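# Move printed part off build plate onto table

## Task

Lift the printed object off the printer's build plate and put it down on the table surface the printer rests on, outside the printer. The build plate must stay where it started and the printer must stay upright. The other items next to and behind the printer must remain close to their starting spots with the same side up. The final arrangement must hold with no help from the robot, so release the part and move the grippers away at the end.

## Robot and tools

Robot: two identical six-joint arms, left_arm and right_arm, each with a two-finger parallel gripper and a wrist camera. Their bases sit at (0, +0.300, 0) for left_arm and (0, -0.300, 0) for right_arm, both unrotated. The arm names are labels only and do not match left or right in the images.

Scene frame: origin on the table top midway between the bases, +x out over the table, +y toward left_arm, +z up. All positions are in metres and orientations are quaternions written w first (qw, qx, qy, qz). On a gripper, the fingers extend along its own +z axis and close along its own y axis. The reported end_effector_position is the point between the finger pads, about 1 cm short of the tips. Reported hand positions can be slightly wrong, more so when the arm reaches far, and arms usually settle a centimetre or more away from the command, typically below it.

Command row (used by every moving call): exactly 16 numbers, one flat list covering both arms. The first 8 are left_arm: x, y, z, qw, qx, qy, qz, opening; the next 8 are right_arm in the same order. x, y, z and the quaternion form an absolute target pose for that gripper in the scene frame, not an offset. Opening runs from -1 (closed) to +1 (fully open, 0.094 m). Even if only one arm should move, give both halves; for the still arm repeat its last reported position and quaternion plus the opening it should keep. To hold a steady orientation, resend the same quaternion every time rather than copying a drifted reported one. A call is rejected, sending nothing, if any target lies more than 0.6 m from that arm's last reported position along any axis of its gripper. Each control step, the controller also limits the target to within 70 mm and 16 degrees of the measured pose, and favours position over orientation when it cannot do both.

Tools:
- execute_actions: argument actions is a list holding one item or none, plus optional pictures (true/false). An empty list just reports the state. An item with rows (1 to 15 rows of 16 numbers) and steps (at most 15, default 15) plays one row per 1/30 s step, repeating the final row if rows run out. An item with only steps (up to 300) is a pause, counted from the previous result, so thinking time eats into it. After an action, an arm keeps drifting only toward its last clipped pose, so long moves need follow-up commands.
- move: target is one 16-number row as above; speed is the top path speed in m/s, 0.002 to 0.5 (default 0.25), with turning capped at twice that in rad/s. Both grippers travel in straight lines, finish together, and the path lasts 0.5 to 10 s; anything longer is cut off at 10 s. The opening is applied when the move begins. Paths ignore obstacles and the other arm, and grippers may overshoot speed near full reach. Faster contact and targets set deeper past a surface push harder.
- wait: seconds, 0 to 10; lets the simulation run with no new command.
- zoom_image: camera (cam_low, cam_left_wrist or cam_right_wrist) and region [x0, y0, x1, y1] in pixels of that 504x504 image, top-left is (0, 0), at most 504 by 504.
- show_instructions: displays the reference image pages (here, a printer card page).
- read_manual: section "licences" returns URDF licence text.
- finished_scene: scene number; ends and grades the current scene, irreversibly.

Results: a state line gives each gripper's position and quaternion. The move result adds a move: line with the outcome (done, off_target, moving, held, fault) and any limits (paced means the sent pose was clipped; held means a safety check blocked some steps, after which the arm may jump faster), plus each gripper's distance from its target. If only one arm is named, the other finished normally. HELD marks control steps where a row was partly or wholly not sent; a pose unreachable line names the arm whose command the clearance check altered or stopped. A Hand target line shows where the controller is currently driving each gripper. grip_measured is the finger gap on the command scale; the last value in Joint positions is the gap in metres. Joint torques are raw drive outputs with offsets and noise. MOTOR HOT appears from 85 °C; at 100 °C that arm drops everything and an OVER-TEMPERATURE FAULT appears. FAULT lines mean a stopped arm.

Gripping: command an opening about 0.03 under grip_measured for a firm hold, less for a lighter one. Pads give roughly 50 to 62 N, weaker on very thin parts, with a brief spike on first contact. Joint limits per arm (rad): waist -2.880 to 2.880, shoulder 0 to 3.142, elbow 0 to 3.019, wrist pitch -1.693 to 1.571, wrist yaw -1.571 to 1.571, wrist roll -2.094 to 2.094; the elbow cannot fully straighten.

Cameras: cam_low is a fixed view from about x = 1.98 looking back at the table; the wrist cameras ride on each gripper. Calibration values are given and may be off slightly.

Avoid: arms striking or pressing each other, knocking anything off the table, dropping or slamming the part, hard shoves, and tipping the printer or shifting the plate. Loads may occasionally be tugged or loose items nudged. The simulation keeps running while you compose replies, so holding a load heats motors meanwhile.

Each tool is called after ">>>" as name(argument=value, ...) on one line, values as JSON.

Reference images:

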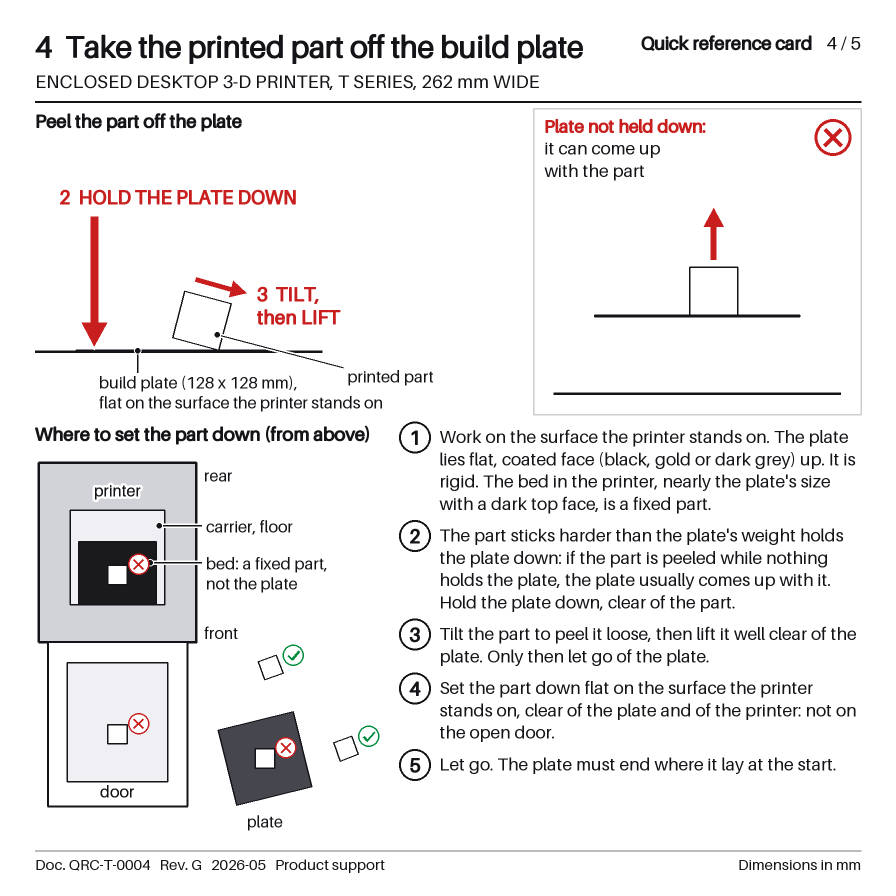

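## Session

>>> execute_actions(actions=[])

Scene clock: 0.00 s of 4200.00 s.
left_arm: end_effector_position=(+0.5158, +0.2957, +0.4867) grip_measured=+1.000 end_effector_quat_wxyz=(+0.703, -0.003, +0.711, -0.004) | right_arm: end_effector_position=(+0.5244, -0.3082, +0.4953) grip_measured=+1.000 end_effector_quat_wxyz=(+0.711, +0.005, +0.703, -0.006)
Joint positions: left_arm=[-0.011  1.038  1.033 -0.005 -0.01  -0.01   0.094] | right_arm=[-0.014  1.062  1.057  0.016  0.001 -0.     0.094]
Joint velocities: left_arm=[ 0.005 -0.005 -0.002  0.002 -0.051  0.066  0.   ] | right_arm=[-0.015 -0.024 -0.002  0.002  0.022 -0.081  0.   ]
Joint torques (N m, as the arm reports them, + toward a larger angle): no reading
Hand target (left_arm): +0.517, +0.296, +0.499; +0.711, -0.003, +0.703, -0.004
Hand target (right_arm): +0.526, -0.308, +0.508; +0.719, +0.005, +0.695, -0.006

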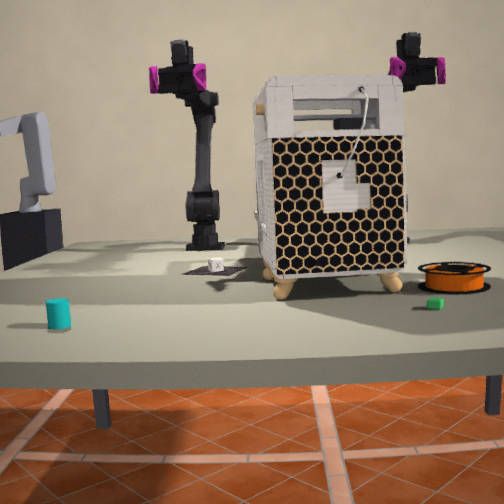

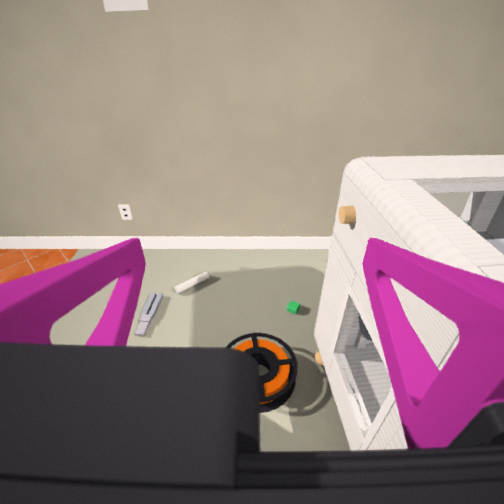

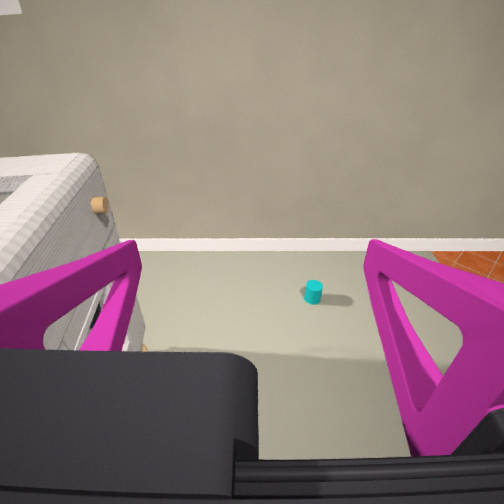

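>>> zoom_image(camera="cam_low", region=[160, 230, 300, 310])

Region (160, 230, 300, 310) of cam_low's 504x504 image, scaled by 3.600, with more detail than that image has; it fills the top 288 rows of this view, and the rest is white.

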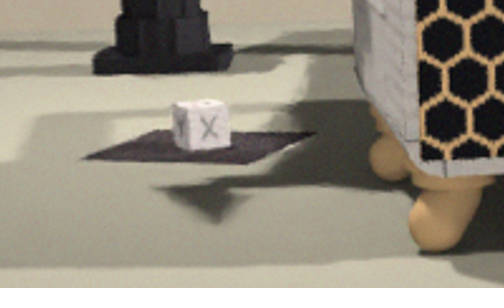

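>>> move(target=[0.5158,0.2957,0.4867,0.703,-0.003,0.711,-0.004,1, 0.42,-0.25,0.32,0.1,0,0.995,0,1], speed=0.3)

Scene clock: 12.87 s of 4200.00 s.
left_arm: end_effector_position=(+0.5158, +0.2957, +0.4867) grip_measured=+1.000 end_effector_quat_wxyz=(+0.703, -0.003, +0.711, -0.004) | right_arm: end_effector_position=(+0.4142, -0.2519, +0.3017) grip_measured=+1.000 end_effector_quat_wxyz=(+0.088, -0.002, +0.996, -0.003)
Joint positions: left_arm=[-0.011  1.038  1.033 -0.005 -0.01  -0.01   0.094] | right_arm=[ 0.128  1.32   1.398 -1.475  0.027  0.121  0.094]
Joint velocities: left_arm=[ 0.005 -0.005 -0.012 -0.017  0.081 -0.007  0.   ] | right_arm=[-0.015 -0.015  0.017  0.002 -0.066  0.022  0.   ]
Joint torques (N m, as the arm reports them, + toward a larger angle): left_arm=[-1.26 -6.66 10.59  1.72  0.03 -0.15] | right_arm=[ 2.2  -8.19 15.11  0.21 -0.02  0.06]
Hand target (left_arm): +0.516, +0.296, +0.487; +0.703, -0.003, +0.711, -0.004
Hand target (right_arm): +0.424, -0.247, +0.316; +0.100, -0.001, +0.995, +0.001
Off the commanded pose (left_arm): 0.000 m, 0 deg.
Off the commanded pose (right_arm): 0.019 m, 1 deg.
After step 90, 7.17 s passed at rest.
move: off_target (right_arm)
camera_calibration (this result's frames):
cam_right_wrist: T_world_to_cam=[[-0.00557747, -0.999922, 0.0111775, -0.252207], [-0.90773, 0.00975192, 0.419442, 0.259044], [-0.419518, -0.00780677, -0.907714, 0.568116], [0, 0, 0, 1]] pos_world=[0.472071, -0.250278, 0.409852]

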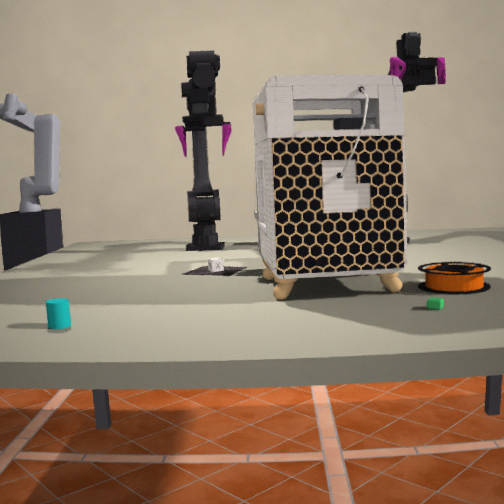

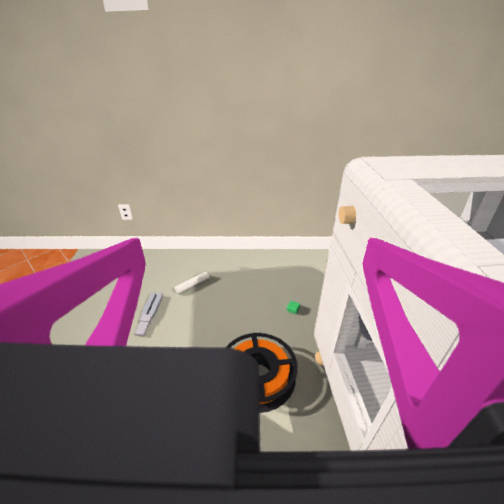

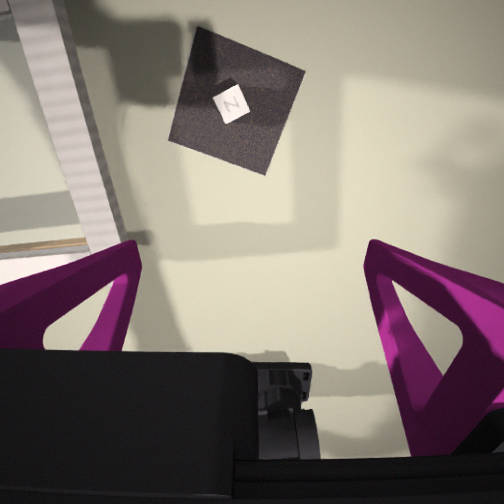

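>>> zoom_image(camera="cam_right_wrist", region=[160, 20, 320, 180])

Region (160, 20, 320, 180) of cam_right_wrist's 504x504 image, scaled by 3.150, with more detail than that image has.

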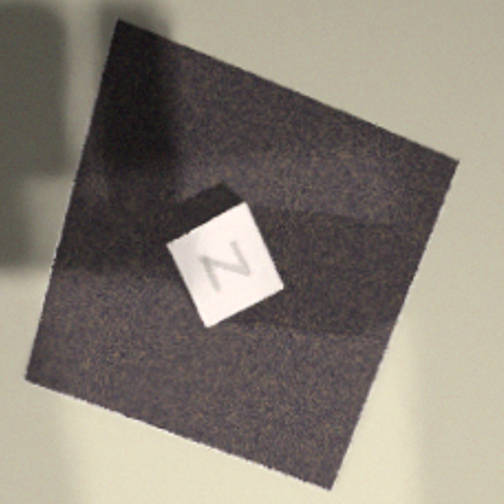

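>>> move(target=[0.36,0.12,0.33,0.3395,0.4266,0.8195,-0.1767,-1, 0.479,-0.231,0.14,0,-0.2164,0.9763,0,0.3], speed=0.3)

Scene clock: 63.20 s of 4200.00 s.
left_arm: end_effector_position=(+0.3498, +0.1273, +0.3135) grip_measured=-0.979 end_effector_quat_wxyz=(+0.327, +0.420, +0.829, -0.172) | right_arm: end_effector_position=(+0.4751, -0.2366, +0.1449) grip_measured=+0.303 end_effector_quat_wxyz=(+0.003, -0.207, +0.978, -0.001)
Joint positions: left_arm=[-0.264  0.977  1.019 -0.982  0.451  0.524  0.001] | right_arm=[ 0.134  1.633  1.331 -1.263  0.001 -0.283  0.061]
Joint velocities: left_arm=[-0.005 -0.015  0.017  0.012 -0.007  0.051 -0.   ] | right_arm=[ 0.005  0.005  0.002 -0.002  0.007 -0.11  -0.001]
Joint torques (N m, as the arm reports them, + toward a larger angle): left_arm=[-1.63 -4.08 13.82  0.74  0.44 -0.04] | right_arm=[  2.37 -12.25  10.68   0.44  -0.04  -0.14]
Hand target (left_arm): +0.357, +0.123, +0.330; +0.336, +0.428, +0.822, -0.170
Hand target (right_arm): +0.478, -0.232, +0.138; +0.000, -0.217, +0.976, +0.000
Off the commanded pose (left_arm): 0.021 m, 2 deg.
Off the commanded pose (right_arm): 0.008 m, 1 deg.
After step 90, 44.83 s passed at rest.
move: off_target (left_arm)
camera_calibration (this result's frames):
cam_left_wrist: T_world_to_cam=[[-0.816951, -0.576707, 0.000633589, 0.359599], [-0.571809, 0.809869, -0.130945, 0.139881], [0.0750037, -0.107338, -0.991389, 0.420248], [0, 0, 0, 1]] pos_world=[0.34224, 0.139206, 0.434718]
cam_right_wrist: T_world_to_cam=[[0.397845, -0.917402, 0.00961044, -0.406675], [-0.758055, -0.322805, 0.5667, 0.208764], [-0.516789, -0.232744, -0.823868, 0.432334], [0, 0, 0, 1]] pos_world=[0.543474, -0.205071, 0.241788]

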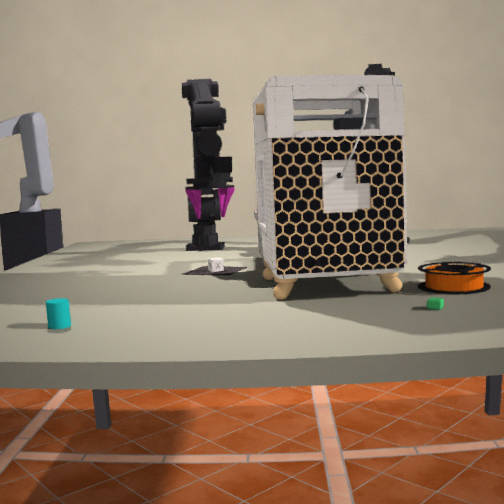

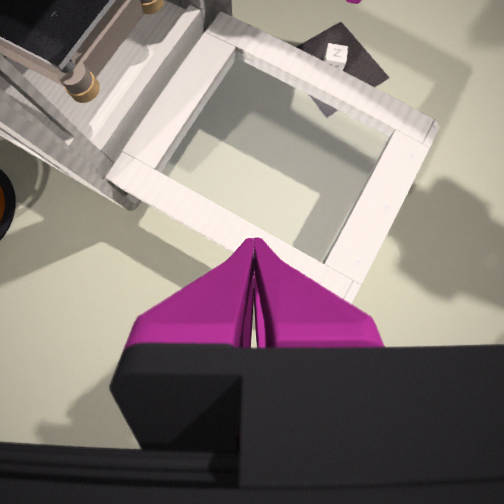

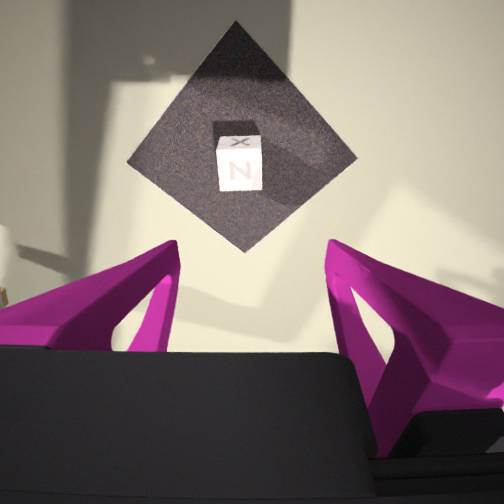

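>>> move(target=[0.42,-0.04,0.27,0,0.5373,0.8434,0,0.3, 0.405,-0.263,0.06,0.4126,-0.1961,0.8848,0.0915,-1], speed=0.3)

Scene clock: 88.70 s of 4200.00 s.
left_arm: end_effector_position=(+0.4111, -0.0320, +0.2711) grip_measured=+0.298 end_effector_quat_wxyz=(+0.000, +0.542, +0.841, +0.004) | right_arm: end_effector_position=(+0.4000, -0.2612, +0.0640) grip_measured=-0.984 end_effector_quat_wxyz=(+0.409, -0.199, +0.886, +0.091)
Joint positions: left_arm=[-0.681  1.726  1.785 -1.631 -0.008  0.464  0.061] | right_arm=[-0.058  1.271  0.428  0.073 -0.372 -0.341  0.001]
Joint velocities: left_arm=[-0.005 -0.005 -0.007 -0.007  0.037 -0.095  0.001] | right_arm=[-0.005 -0.015 -0.002  0.007  0.051 -0.066  0.   ]
Joint torques (N m, as the arm reports them, + toward a larger angle): left_arm=[ -1.57 -14.35  12.4   -0.22  -0.1   -0.22] | right_arm=[ 1.5  -5.33  8.64  1.86 -0.26 -0.03]
Hand target (left_arm): +0.419, -0.038, +0.274; +0.003, +0.539, +0.843, +0.006
Hand target (right_arm): +0.403, -0.263, +0.064; +0.412, -0.196, +0.885, +0.090
Off the commanded pose (left_arm): 0.012 m, 1 deg.
Off the commanded pose (right_arm): 0.007 m, 1 deg.
After step 90, 20.43 s passed at rest.
move: off_target (left_arm)
camera_calibration (this result's frames):
cam_left_wrist: T_world_to_cam=[[-0.917757, -0.397124, -0.00381391, 0.366276], [-0.322984, 0.740761, 0.589029, -0.0012798], [-0.231092, 0.541817, -0.808103, 0.453405], [0, 0, 0, 1]] pos_world=[0.440517, -0.0992574, 0.368549]
cam_right_wrist: T_world_to_cam=[[0.417294, -0.908771, -0.000413117, -0.403508], [-0.879138, -0.403572, -0.253468, 0.269651], [0.230178, 0.106134, -0.967344, 0.120073], [0, 0, 0, 1]] pos_world=[0.377804, -0.270617, 0.184333]

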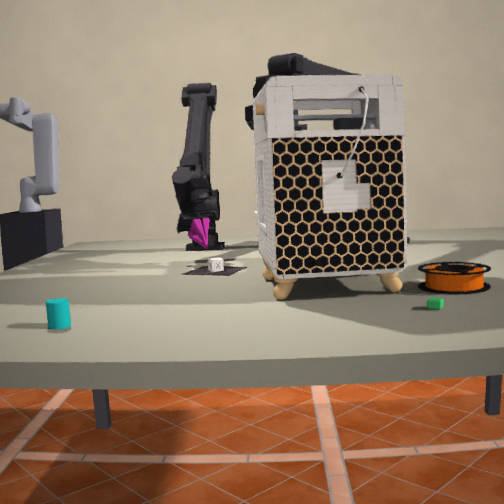

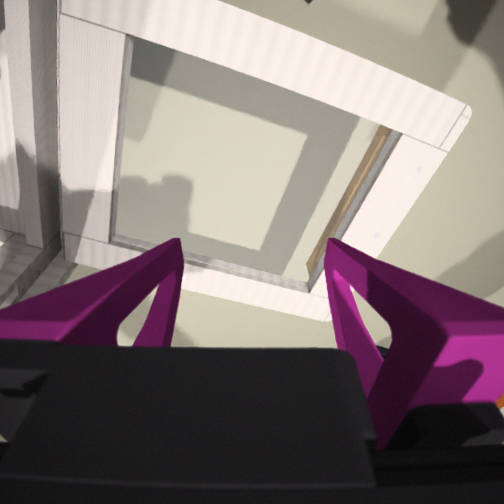

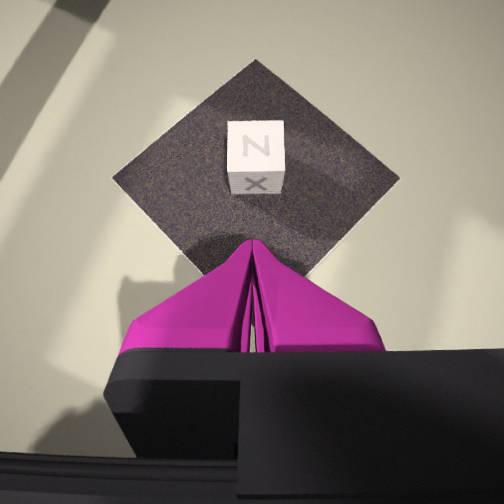

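>>> move(target=[0.478,-0.233,0.15,0,0.5373,0.8434,0,0.3, 0.414,-0.260,0.022,0.4126,-0.1961,0.8848,0.0915,-1], speed=0.2)

Scene clock: 94.03 s of 4200.00 s.
left_arm: end_effector_position=(+0.4741, -0.2284, +0.1631) grip_measured=+0.298 end_effector_quat_wxyz=(+0.007, +0.541, +0.841, +0.001) | right_arm: end_effector_position=(+0.4157, -0.2624, +0.0272) grip_measured=-0.984 end_effector_quat_wxyz=(+0.417, -0.198, +0.883, +0.088)
Joint positions: left_arm=[-0.84   2.311  2.428 -1.675 -0.006  0.302  0.061] | right_arm=[-0.058  1.453  0.424  0.277 -0.37  -0.338  0.001]
Joint velocities: left_arm=[-0.005 -0.015 -0.007  0.002  0.095  0.066 -0.001] | right_arm=[-0.005 -0.015 -0.002 -0.002 -0.081 -0.022 -0.   ]
Joint torques (N m, as the arm reports them, + toward a larger angle): left_arm=[ -1.52 -21.05  12.36  -0.13   0.19  -0.21] | right_arm=[ 2.34 -6.06  6.4   1.85 -0.05  0.05]
Hand target (left_arm): +0.477, -0.234, +0.152; +0.002, +0.537, +0.843, +0.001
Hand target (right_arm): +0.414, -0.260, +0.021; +0.413, -0.196, +0.885, +0.092
Off the commanded pose (left_arm): 0.014 m, 1 deg.
Off the commanded pose (right_arm): 0.006 m, 1 deg.
After step 90, 0.37 s passed at rest.
move: off_target (left_arm)
camera_calibration (this result's frames):
cam_left_wrist: T_world_to_cam=[[-0.916657, -0.399623, -0.00636391, 0.344986], [-0.329903, 0.747553, 0.57648, 0.23504], [-0.225617, 0.530534, -0.817087, 0.483421], [0, 0, 0, 1]] pos_world=[0.502843, -0.294312, 0.261697]
cam_right_wrist: T_world_to_cam=[[0.414195, -0.91016, 0.00715968, -0.410428], [-0.875887, -0.400712, -0.268799, 0.273365], [0.247519, 0.105064, -0.96317, 0.073358], [0, 0, 0, 1]] pos_world=[0.391277, -0.271722, 0.147075]

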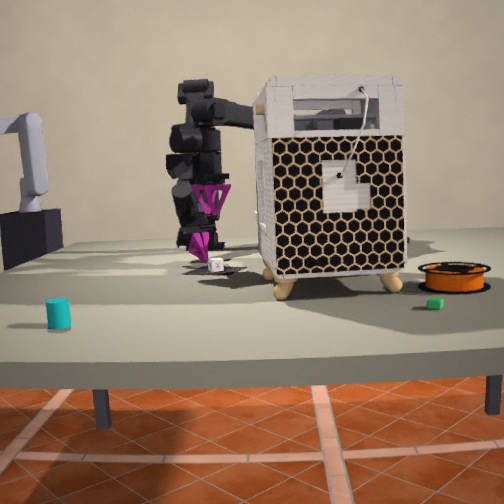

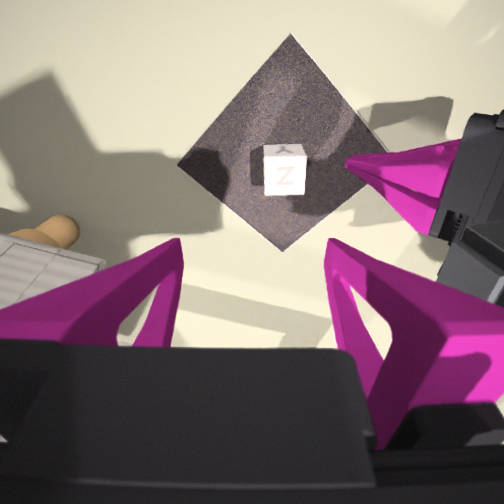

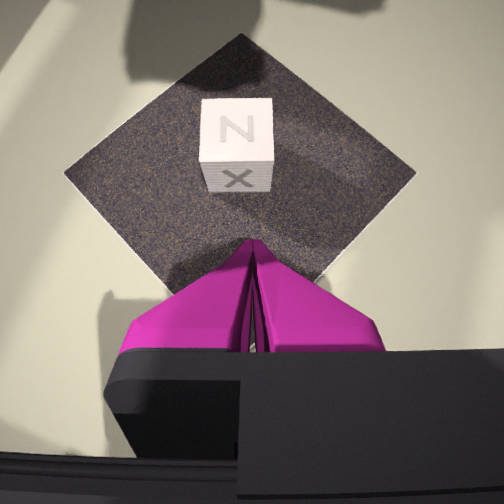

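>>> move(target=[0.449,-0.225,0.085,0,0.5373,0.8434,0,0.2, 0.408,-0.257,0.018,0.4733,-0.1893,0.8539,0.1049,-1], speed=0.08)

Scene clock: 104.27 s of 4200.00 s.
left_arm: end_effector_position=(+0.4507, -0.2172, +0.0714) grip_measured=+0.202 end_effector_quat_wxyz=(-0.015, +0.538, +0.843, +0.007) | right_arm: end_effector_position=(+0.4091, -0.2544, +0.0231) grip_measured=-0.984 end_effector_quat_wxyz=(+0.476, -0.197, +0.851, +0.102)
Joint positions: left_arm=[-0.854  2.267  2.108 -1.445 -0.004  0.282  0.056] | right_arm=[-0.058  1.536  0.34   0.583 -0.418 -0.293  0.001]
Joint velocities: left_arm=[ 0.005 -0.005 -0.002 -0.002  0.007  0.051 -0.   ] | right_arm=[-0.005 -0.005  0.012 -0.017 -0.095 -0.066  0.001]
Joint torques (N m, as the arm reports them, + toward a larger angle): left_arm=[ -1.99 -24.88   8.87   0.59   0.2   -0.24] | right_arm=[ 1.44 -5.77  5.18  1.93 -0.24  0.01]
Hand target (left_arm): +0.449, -0.224, +0.085; -0.000, +0.537, +0.843, +0.000
Hand target (right_arm): +0.407, -0.257, +0.018; +0.473, -0.189, +0.854, +0.105
Off the commanded pose (left_arm): 0.016 m, 2 deg.
Off the commanded pose (right_arm): 0.006 m, 1 deg.
After step 90, 5.87 s passed at rest.
move: off_target (left_arm)
camera_calibration (this result's frames):
cam_left_wrist: T_world_to_cam=[[-0.914155, -0.405269, 0.00880837, 0.323977], [-0.315863, 0.725767, 0.61114, 0.258214], [-0.254069, 0.555895, -0.791473, 0.413724], [0, 0, 0, 1]] pos_world=[0.48284, -0.286093, 0.166793]
cam_right_wrist: T_world_to_cam=[[0.422969, -0.906092, 0.00971387, -0.40303], [-0.829614, -0.391536, -0.398046, 0.256072], [0.36447, 0.160302, -0.917314, 0.0353764], [0, 0, 0, 1]] pos_world=[0.370017, -0.270592, 0.138295]

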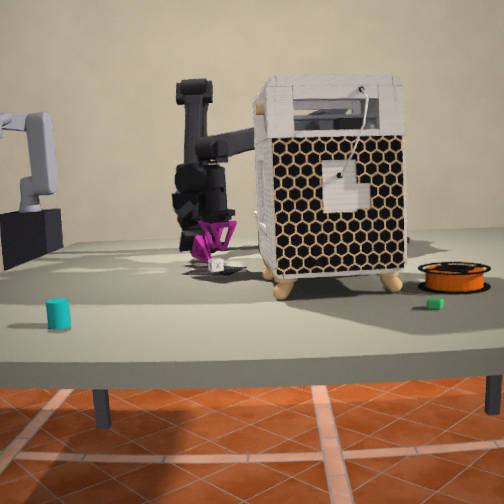

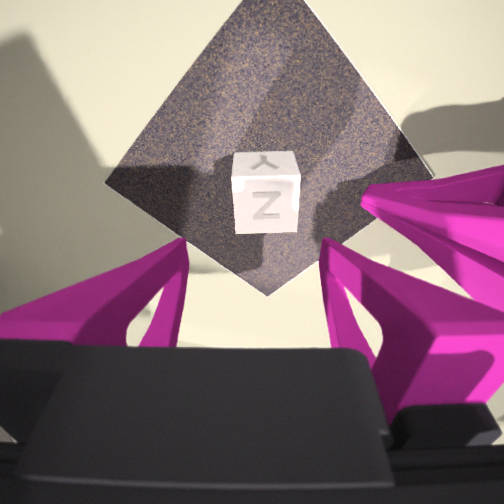

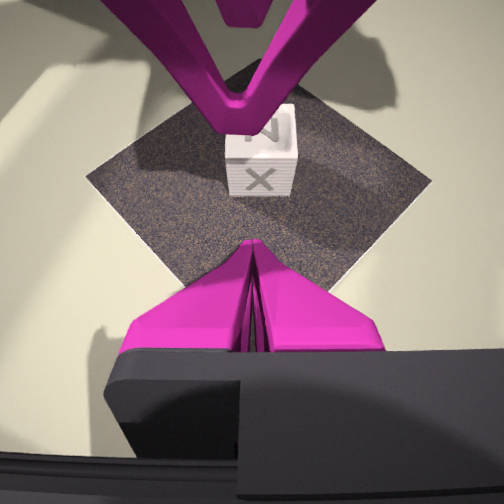

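>>> move(target=[0.445,-0.233,0.075,0,0.5373,0.8434,0,0.2, 0.408,-0.257,0.008,0.4733,-0.1893,0.8539,0.1049,-1], speed=0.03)

Scene clock: 109.60 s of 4200.00 s.
left_arm: end_effector_position=(+0.4453, -0.2256, +0.0713) grip_measured=+0.202 end_effector_quat_wxyz=(-0.009, +0.538, +0.843, +0.005) | right_arm: end_effector_position=(+0.4106, -0.2544, +0.0141) grip_measured=-0.984 end_effector_quat_wxyz=(+0.478, -0.197, +0.850, +0.103)
Joint positions: left_arm=[-0.868  2.267  2.108 -1.433 -0.004  0.269  0.056] | right_arm=[-0.058  1.585  0.34   0.636 -0.419 -0.292  0.001]
Joint velocities: left_arm=[ 0.005  0.005 -0.007 -0.007  0.007  0.022 -0.001] | right_arm=[-0.005 -0.005 -0.007  0.007  0.022 -0.037  0.   ]
Joint torques (N m, as the arm reports them, + toward a larger angle): left_arm=[ -1.6  -23.53   9.55   0.68   0.19  -0.22] | right_arm=[ 1.49 -5.88  4.36  1.98 -0.22  0.05]
Hand target (left_arm): +0.445, -0.233, +0.075; +0.000, +0.537, +0.843, -0.000
Hand target (right_arm): +0.408, -0.257, +0.008; +0.473, -0.189, +0.854, +0.105
Off the commanded pose (left_arm): 0.008 m, 1 deg.
Off the commanded pose (right_arm): 0.007 m, 1 deg.
After step 90, 1.33 s passed at rest.
move: done
camera_calibration (this result's frames):
cam_left_wrist: T_world_to_cam=[[-0.914517, -0.404512, 0.00541657, 0.316287], [-0.319988, 0.731489, 0.602106, 0.266453], [-0.247521, 0.548903, -0.798398, 0.412981], [0, 0, 0, 1]] pos_world=[0.476733, -0.293652, 0.167577]
cam_right_wrist: T_world_to_cam=[[0.422959, -0.906092, 0.0101662, -0.403546], [-0.828237, -0.391119, -0.40131, 0.253353], [0.3676, 0.161317, -0.915886, 0.0255844], [0, 0, 0, 1]] pos_world=[0.371114, -0.270686, 0.129208]

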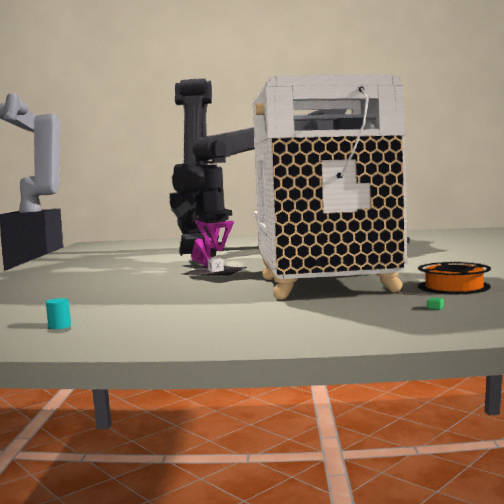

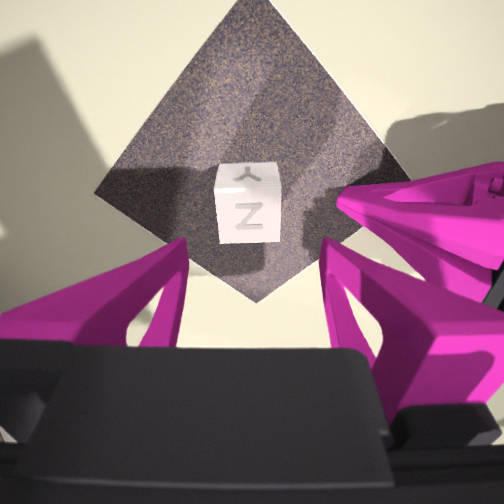

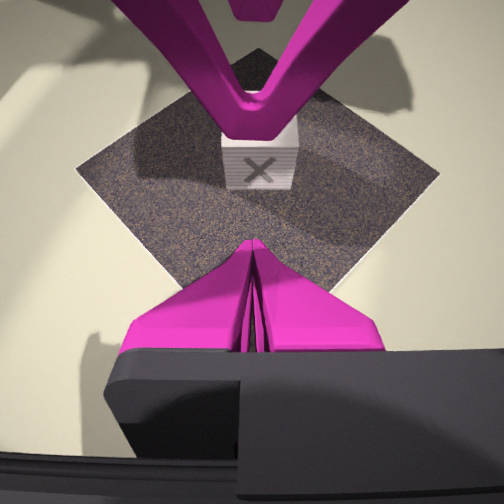

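>>> move(target=[0.447,-0.235,0.038,0,0.5373,0.8434,0,0.2, 0.407,-0.257,0.0,0.4733,-0.1893,0.8539,0.1049,-1], speed=0.03)

Scene clock: 115.17 s of 4200.00 s.
left_arm: end_effector_position=(+0.4505, -0.2316, +0.0594) grip_measured=+0.202 end_effector_quat_wxyz=(+0.010, +0.538, +0.843, -0.001) | right_arm: end_effector_position=(+0.4138, -0.2542, +0.0134) grip_measured=-0.984 end_effector_quat_wxyz=(+0.488, -0.198, +0.844, +0.101)
Joint positions: left_arm=[-0.868  2.267  2.077 -1.36  -0.004  0.269  0.056] | right_arm=[-0.058  1.612  0.34   0.687 -0.421 -0.291  0.001]
Joint velocities: left_arm=[ 0.005 -0.005 -0.002  0.007 -0.022 -0.125 -0.002] | right_arm=[-0.015 -0.005 -0.002  0.012 -0.066  0.037 -0.   ]
Joint torques (N m, as the arm reports them, + toward a larger angle): left_arm=[ -1.69 -21.31   8.75   0.88   0.19  -0.22] | right_arm=[ 1.42 -5.09  3.79  1.61 -0.08  0.04]
Hand target (left_arm): +0.447, -0.234, +0.038; +0.000, +0.537, +0.843, -0.000
Hand target (right_arm): +0.407, -0.257, +0.000; +0.473, -0.189, +0.854, +0.105
Off the commanded pose (left_arm): 0.022 m, 1 deg.
Off the commanded pose (right_arm): 0.015 m, 2 deg.
After step 90, 1.17 s passed at rest.
move: off_target (left_arm, right_arm)
camera_calibration (this result's frames):
cam_left_wrist: T_world_to_cam=[[-0.914508, -0.404523, -0.00610906, 0.319271], [-0.335455, 0.749752, 0.570387, 0.292785], [-0.226154, 0.523673, -0.821353, 0.393952], [0, 0, 0, 1]] pos_world=[0.479286, -0.296666, 0.158524]
cam_right_wrist: T_world_to_cam=[[0.424149, -0.905376, 0.0197742, -0.405204], [-0.818052, -0.392423, -0.420469, 0.25152], [0.388443, 0.162165, -0.907091, 0.0151199], [0, 0, 0, 1]] pos_world=[0.371751, -0.270612, 0.127484]

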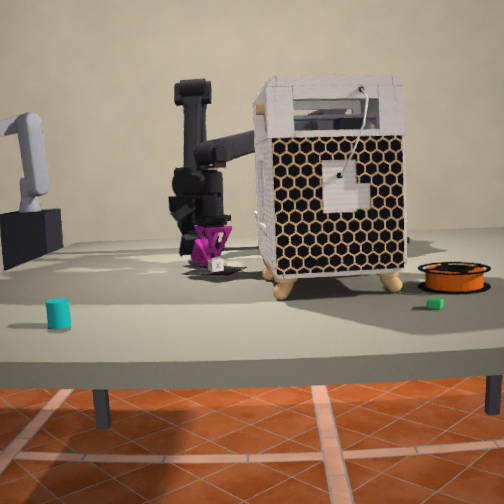

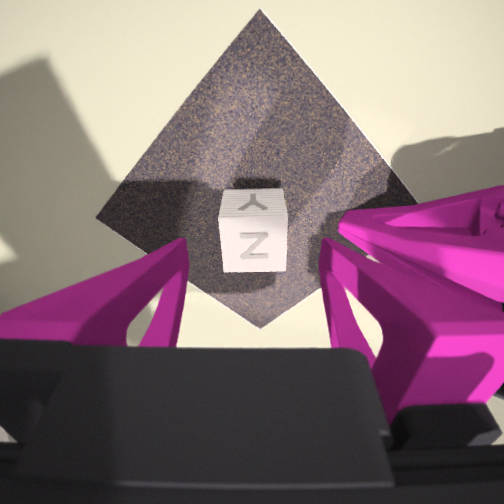

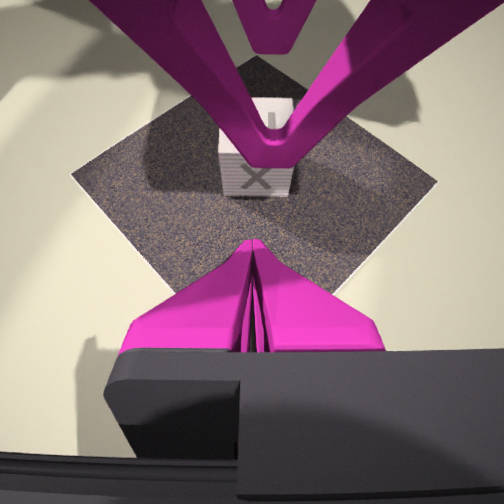

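>>> move(target=[0.445,-0.229,0.024,0,0.5373,0.8434,0,0.2, 0.407,-0.257,0.0,0.4733,-0.1893,0.8539,0.1049,-1], speed=0.03)

Scene clock: 122.67 s of 4200.00 s.
left_arm: end_effector_position=(+0.4467, -0.2271, +0.0406) grip_measured=+0.202 end_effector_quat_wxyz=(+0.007, +0.538, +0.843, -0.000) | right_arm: end_effector_position=(+0.4138, -0.2542, +0.0134) grip_measured=-0.984 end_effector_quat_wxyz=(+0.488, -0.198, +0.844, +0.101)
Joint positions: left_arm=[-0.868  2.267  2.026 -1.317 -0.004  0.269  0.056] | right_arm=[-0.058  1.612  0.34   0.687 -0.421 -0.291  0.001]
Joint velocities: left_arm=[-0.015 -0.005 -0.002 -0.012 -0.007  0.037 -0.001] | right_arm=[-0.005  0.005 -0.007  0.002  0.022  0.007 -0.001]
Joint torques (N m, as the arm reports them, + toward a larger angle): left_arm=[ -1.5  -21.78   8.64   0.78   0.18  -0.18] | right_arm=[ 1.46 -5.41  3.79  1.67 -0.09  0.05]
Hand target (left_arm): +0.445, -0.229, +0.024; +0.000, +0.537, +0.843, +0.000
Hand target (right_arm): +0.407, -0.257, +0.000; +0.473, -0.189, +0.854, +0.105
Off the commanded pose (left_arm): 0.017 m, 1 deg.
Off the commanded pose (right_arm): 0.015 m, 2 deg.
After step 90, 3.07 s passed at rest.
move: off_target (left_arm, right_arm)
camera_calibration (this result's frames):
cam_left_wrist: T_world_to_cam=[[-0.914531, -0.404495, -0.00406264, 0.317426], [-0.33277, 0.746581, 0.576091, 0.296717], [-0.229992, 0.528205, -0.817376, 0.377864], [0, 0, 0, 1]] pos_world=[0.47594, -0.292715, 0.13921]
cam_right_wrist: T_world_to_cam=[[0.424437, -0.905246, 0.019589, -0.405225], [-0.817922, -0.392595, -0.420562, 0.251439], [0.388402, 0.16248, -0.907052, 0.0152269], [0, 0, 0, 1]] pos_world=[0.371736, -0.270588, 0.127495]

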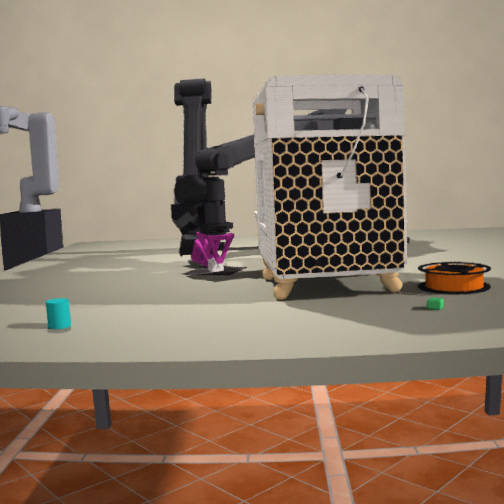

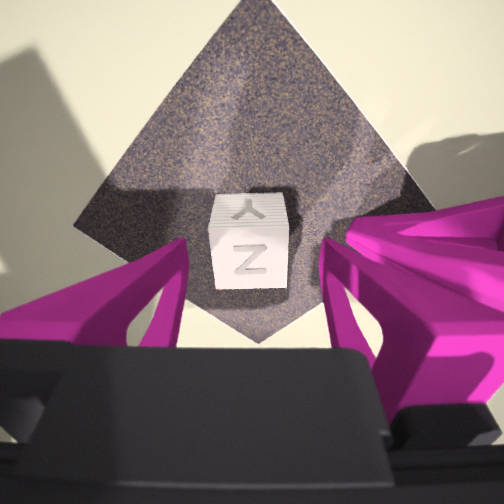

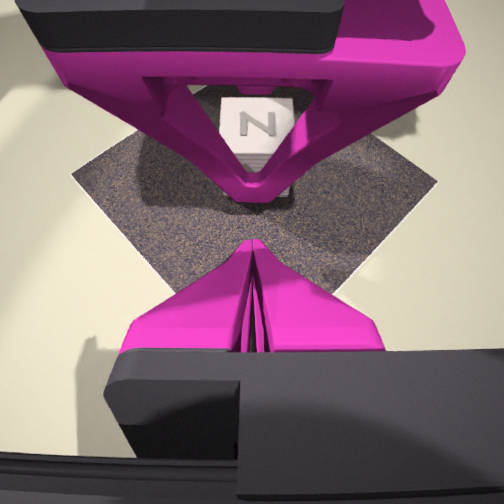

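>>> move(target=[0.445,-0.229,0.012,0,0.5373,0.8434,0,0.2, 0.407,-0.257,0.0,0.4733,-0.1893,0.8539,0.1049,-1], speed=0.02)

Scene clock: 127.63 s of 4200.00 s.
left_arm: end_effector_position=(+0.4474, -0.2280, +0.0354) grip_measured=+0.202 end_effector_quat_wxyz=(+0.012, +0.538, +0.843, -0.002) | right_arm: end_effector_position=(+0.4138, -0.2542, +0.0134) grip_measured=-0.984 end_effector_quat_wxyz=(+0.488, -0.198, +0.844, +0.101)
Joint positions: left_arm=[-0.868  2.267  2.012 -1.293 -0.004  0.269  0.056] | right_arm=[-0.058  1.612  0.34   0.687 -0.421 -0.291  0.001]
Joint velocities: left_arm=[-0.015  0.005  0.002  0.007  0.022  0.051 -0.001] | right_arm=[-0.005 -0.005  0.007  0.007  0.081  0.037  0.001]
Joint torques (N m, as the arm reports them, + toward a larger angle): left_arm=[ -1.4  -20.94   8.59   0.75   0.19  -0.19] | right_arm=[ 1.28 -5.34  3.79  1.68 -0.08  0.05]
Hand target (left_arm): +0.445, -0.228, +0.012; +0.000, +0.537, +0.843, +0.000
Hand target (right_arm): +0.407, -0.257, +0.000; +0.473, -0.189, +0.854, +0.105
Off the commanded pose (left_arm): 0.024 m, 1 deg.
Off the commanded pose (right_arm): 0.015 m, 2 deg.
After step 90, 0.30 s passed at rest.
move: off_target (left_arm, right_arm)
camera_calibration (this result's frames):
cam_left_wrist: T_world_to_cam=[[-0.914495, -0.404538, -0.00697061, 0.317824], [-0.336578, 0.751078, 0.567977, 0.303669], [-0.224533, 0.521758, -0.823015, 0.370581], [0, 0, 0, 1]] pos_world=[0.476064, -0.292861, 0.134732]
cam_right_wrist: T_world_to_cam=[[0.424437, -0.905246, 0.019589, -0.405225], [-0.817922, -0.392595, -0.420562, 0.251439], [0.388402, 0.16248, -0.907052, 0.0152269], [0, 0, 0, 1]] pos_world=[0.371736, -0.270588, 0.127495]

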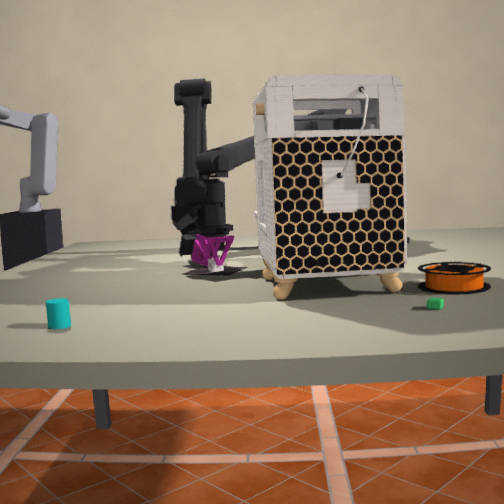

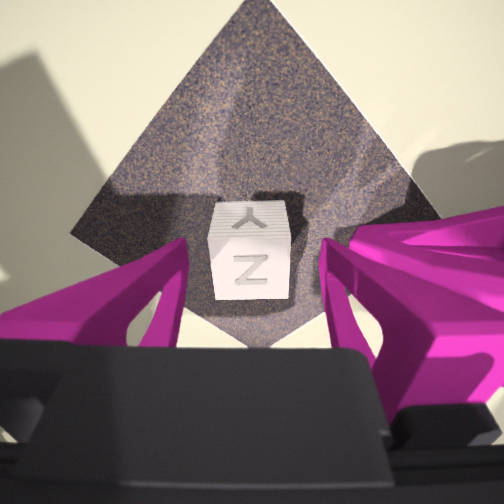

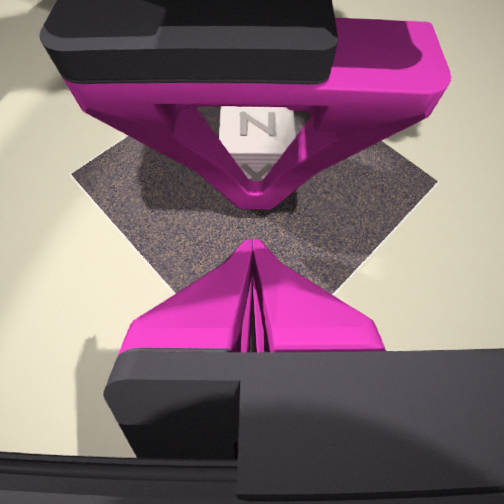

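>>> move(target=[0.4474,-0.228,0.031,0.012,0.538,0.843,-0.002,-0.42, 0.407,-0.257,-0.004,0.4733,-0.1893,0.8539,0.1049,-1], speed=0.02)

Scene clock: 133.30 s of 4200.00 s.
left_arm: end_effector_position=(+0.4476, -0.2279, +0.0351) grip_measured=-0.380 end_effector_quat_wxyz=(+0.012, +0.538, +0.843, -0.001) | right_arm: end_effector_position=(+0.4153, -0.2540, +0.0130) grip_measured=-0.984 end_effector_quat_wxyz=(+0.493, -0.200, +0.841, +0.100)
Joint positions: left_arm=[-0.868  2.267  2.012 -1.292 -0.005  0.269  0.029] | right_arm=[-0.058  1.626  0.34   0.712 -0.423 -0.291  0.001]
Joint velocities: left_arm=[-0.015 -0.015 -0.017 -0.012  0.037 -0.022  0.   ] | right_arm=[-0.015 -0.015 -0.002 -0.017 -0.037  0.066  0.   ]
Joint torques (N m, as the arm reports them, + toward a larger angle): left_arm=[ -1.32 -23.15   8.36   0.67   0.11  -0.15] | right_arm=[ 1.34 -4.95  3.59  1.49  0.01  0.03]
Hand target (left_arm): +0.447, -0.228, +0.031; +0.012, +0.538, +0.843, -0.002
Hand target (right_arm): +0.406, -0.257, -0.003; +0.473, -0.189, +0.854, +0.105
Off the commanded pose (left_arm): 0.004 m, 0 deg.
Off the commanded pose (right_arm): 0.019 m, 3 deg.
After step 90, 1.43 s passed at rest.
move: off_target (right_arm)
camera_calibration (this result's frames):
cam_left_wrist: T_world_to_cam=[[-0.914323, -0.404905, -0.00806021, 0.317867], [-0.337377, 0.750524, 0.568235, 0.303948], [-0.224032, 0.522269, -0.822827, 0.370163], [0, 0, 0, 1]] pos_world=[0.476107, -0.292739, 0.134428]
cam_right_wrist: T_world_to_cam=[[0.425454, -0.904662, 0.023981, -0.406006], [-0.81238, -0.393463, -0.430378, 0.250232], [0.398783, 0.163624, -0.90233, 0.0102115], [0, 0, 0, 1]] pos_world=[0.371948, -0.270512, 0.126645]

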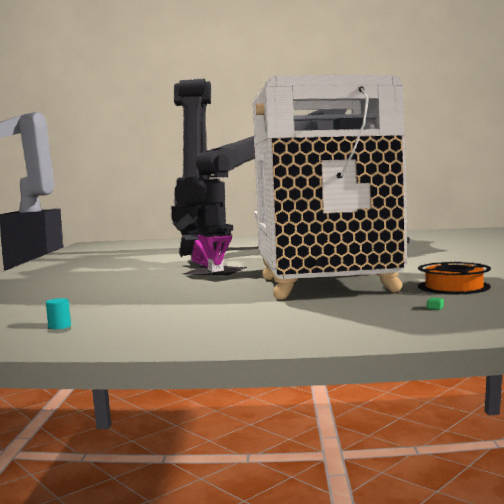

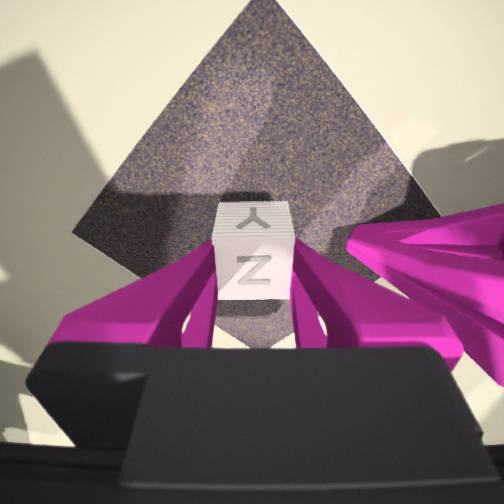

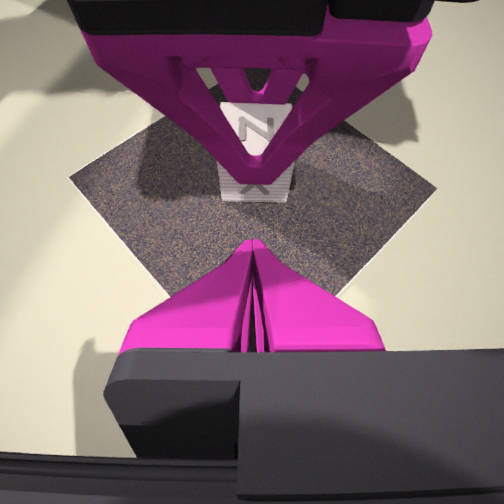

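>>> move(target=[0.4512,-0.2263,0.039,-0.0348,0.5355,0.8407,-0.0745,-0.42, 0.402,-0.259,-0.016,0.4733,-0.1893,0.8539,0.1049,-1], speed=0.03)

Scene clock: 145.43 s of 4200.00 s.
left_arm: end_effector_position=(+0.4446, -0.2201, +0.0379) grip_measured=-0.380 end_effector_quat_wxyz=(-0.034, +0.532, +0.843, -0.069) | right_arm: end_effector_position=(+0.4156, -0.2525, +0.0122) grip_measured=-0.984 end_effector_quat_wxyz=(+0.507, -0.204, +0.831, +0.101)
Joint positions: left_arm=[-0.825  2.282  2.04  -1.36   0.151  0.303  0.029] | right_arm=[-0.06   1.663  0.331  0.792 -0.437 -0.291  0.001]
Joint velocities: left_arm=[-0.015 -0.005  0.012 -0.002  0.037 -0.007 -0.   ] | right_arm=[-0.005  0.005  0.002 -0.002  0.007  0.022 -0.   ]
Joint torques (N m, as the arm reports them, + toward a larger angle): left_arm=[ -1.09 -21.33  13.01  -0.73   0.57   0.01] | right_arm=[ 1.07 -4.08  2.62  0.85  0.36 -0.01]
Hand target (left_arm): +0.451, -0.226, +0.039; -0.035, +0.536, +0.840, -0.075
Hand target (right_arm): +0.400, -0.258, -0.014; +0.473, -0.189, +0.854, +0.105
Off the commanded pose (left_arm): 0.009 m, 1 deg.
Off the commanded pose (right_arm): 0.032 m, 5 deg.
After step 90, 6.00 s passed at rest.
move: off_target (right_arm)
camera_calibration (this result's frames):
cam_left_wrist: T_world_to_cam=[[-0.899168, -0.408866, 0.155965, 0.304446], [-0.259135, 0.78469, 0.563125, 0.268485], [-0.352627, 0.465928, -0.81152, 0.412108], [0, 0, 0, 1]] pos_world=[0.488643, -0.278212, 0.13576]
cam_right_wrist: T_world_to_cam=[[0.433302, -0.900594, 0.0343527, -0.40718], [-0.793042, -0.39911, -0.460212, 0.241607], [0.428175, 0.172168, -0.887144, -0.00113963], [0, 0, 0, 1]] pos_world=[0.368524, -0.27008, 0.124167]

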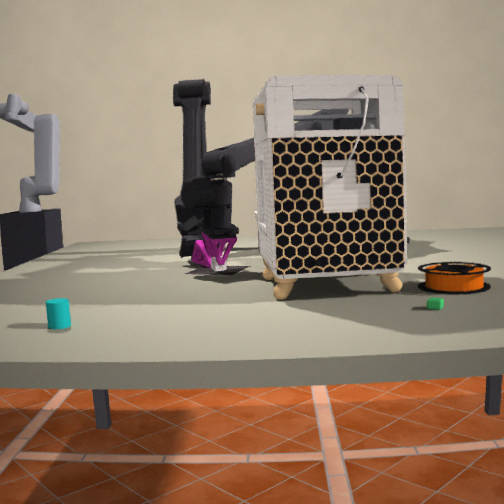

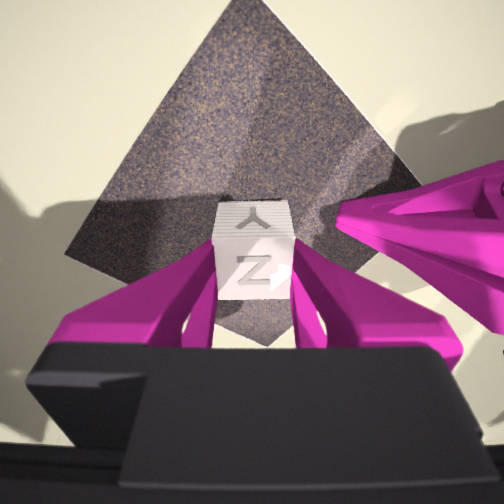

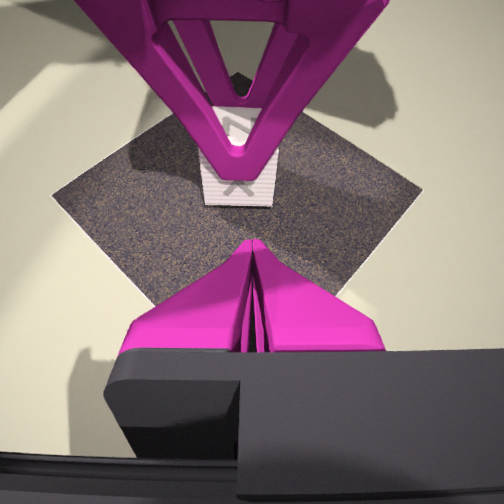

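>>> move(target=[0.456,-0.237,0.040,-0.0348,0.5355,0.8407,-0.0745,-0.42, 0.402,-0.259,-0.016,0.4733,-0.1893,0.8539,0.1049,-1], speed=0.01)

Scene clock: 161.03 s of 4200.00 s.
left_arm: end_effector_position=(+0.4469, -0.2241, +0.0383) grip_measured=-0.380 end_effector_quat_wxyz=(-0.045, +0.531, +0.843, -0.069) | right_arm: end_effector_position=(+0.4162, -0.2551, +0.0120) grip_measured=-0.984 end_effector_quat_wxyz=(+0.508, -0.201, +0.832, +0.099)
Joint positions: left_arm=[-0.825  2.312  2.096 -1.406  0.157  0.303  0.029] | right_arm=[-0.065  1.665  0.331  0.796 -0.434 -0.291  0.001]
Joint velocities: left_arm=[-0.015 -0.015 -0.012 -0.002 -0.007 -0.139  0.001] | right_arm=[-0.005 -0.005 -0.002 -0.007  0.037 -0.022 -0.001]
Joint torques (N m, as the arm reports them, + toward a larger angle): left_arm=[ -1.37 -21.41  13.67  -0.13   0.34  -0.06] | right_arm=[ 1.27 -4.19  2.69  0.75  0.19 -0.01]
Hand target (left_arm): +0.455, -0.237, +0.040; -0.034, +0.535, +0.841, -0.074
Hand target (right_arm): +0.401, -0.259, -0.014; +0.473, -0.189, +0.854, +0.105
Off the commanded pose (left_arm): 0.016 m, 1 deg.
Off the commanded pose (right_arm): 0.032 m, 5 deg.
After step 90, 8.03 s passed at rest.
move: off_target (left_arm, right_arm)
camera_calibration (this result's frames):
cam_left_wrist: T_world_to_cam=[[-0.896246, -0.410597, 0.167788, 0.3027], [-0.248532, 0.778184, 0.576768, 0.265214], [-0.367389, 0.475226, -0.799491, 0.423276], [0, 0, 0, 1]] pos_world=[0.492715, -0.283249, 0.134649]
cam_right_wrist: T_world_to_cam=[[0.426413, -0.903794, 0.0364598, -0.4077], [-0.795391, -0.393853, -0.460688, 0.243277], [0.430727, 0.167444, -0.886813, -0.00337313], [0, 0, 0, 1]] pos_world=[0.368802, -0.272097, 0.123948]

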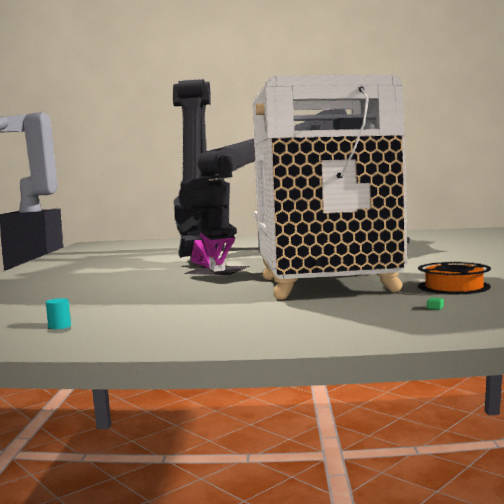

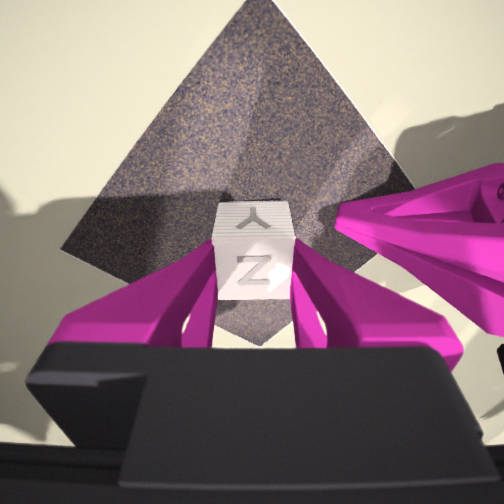

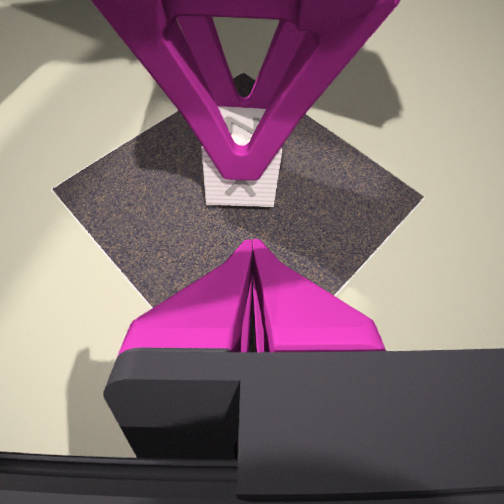

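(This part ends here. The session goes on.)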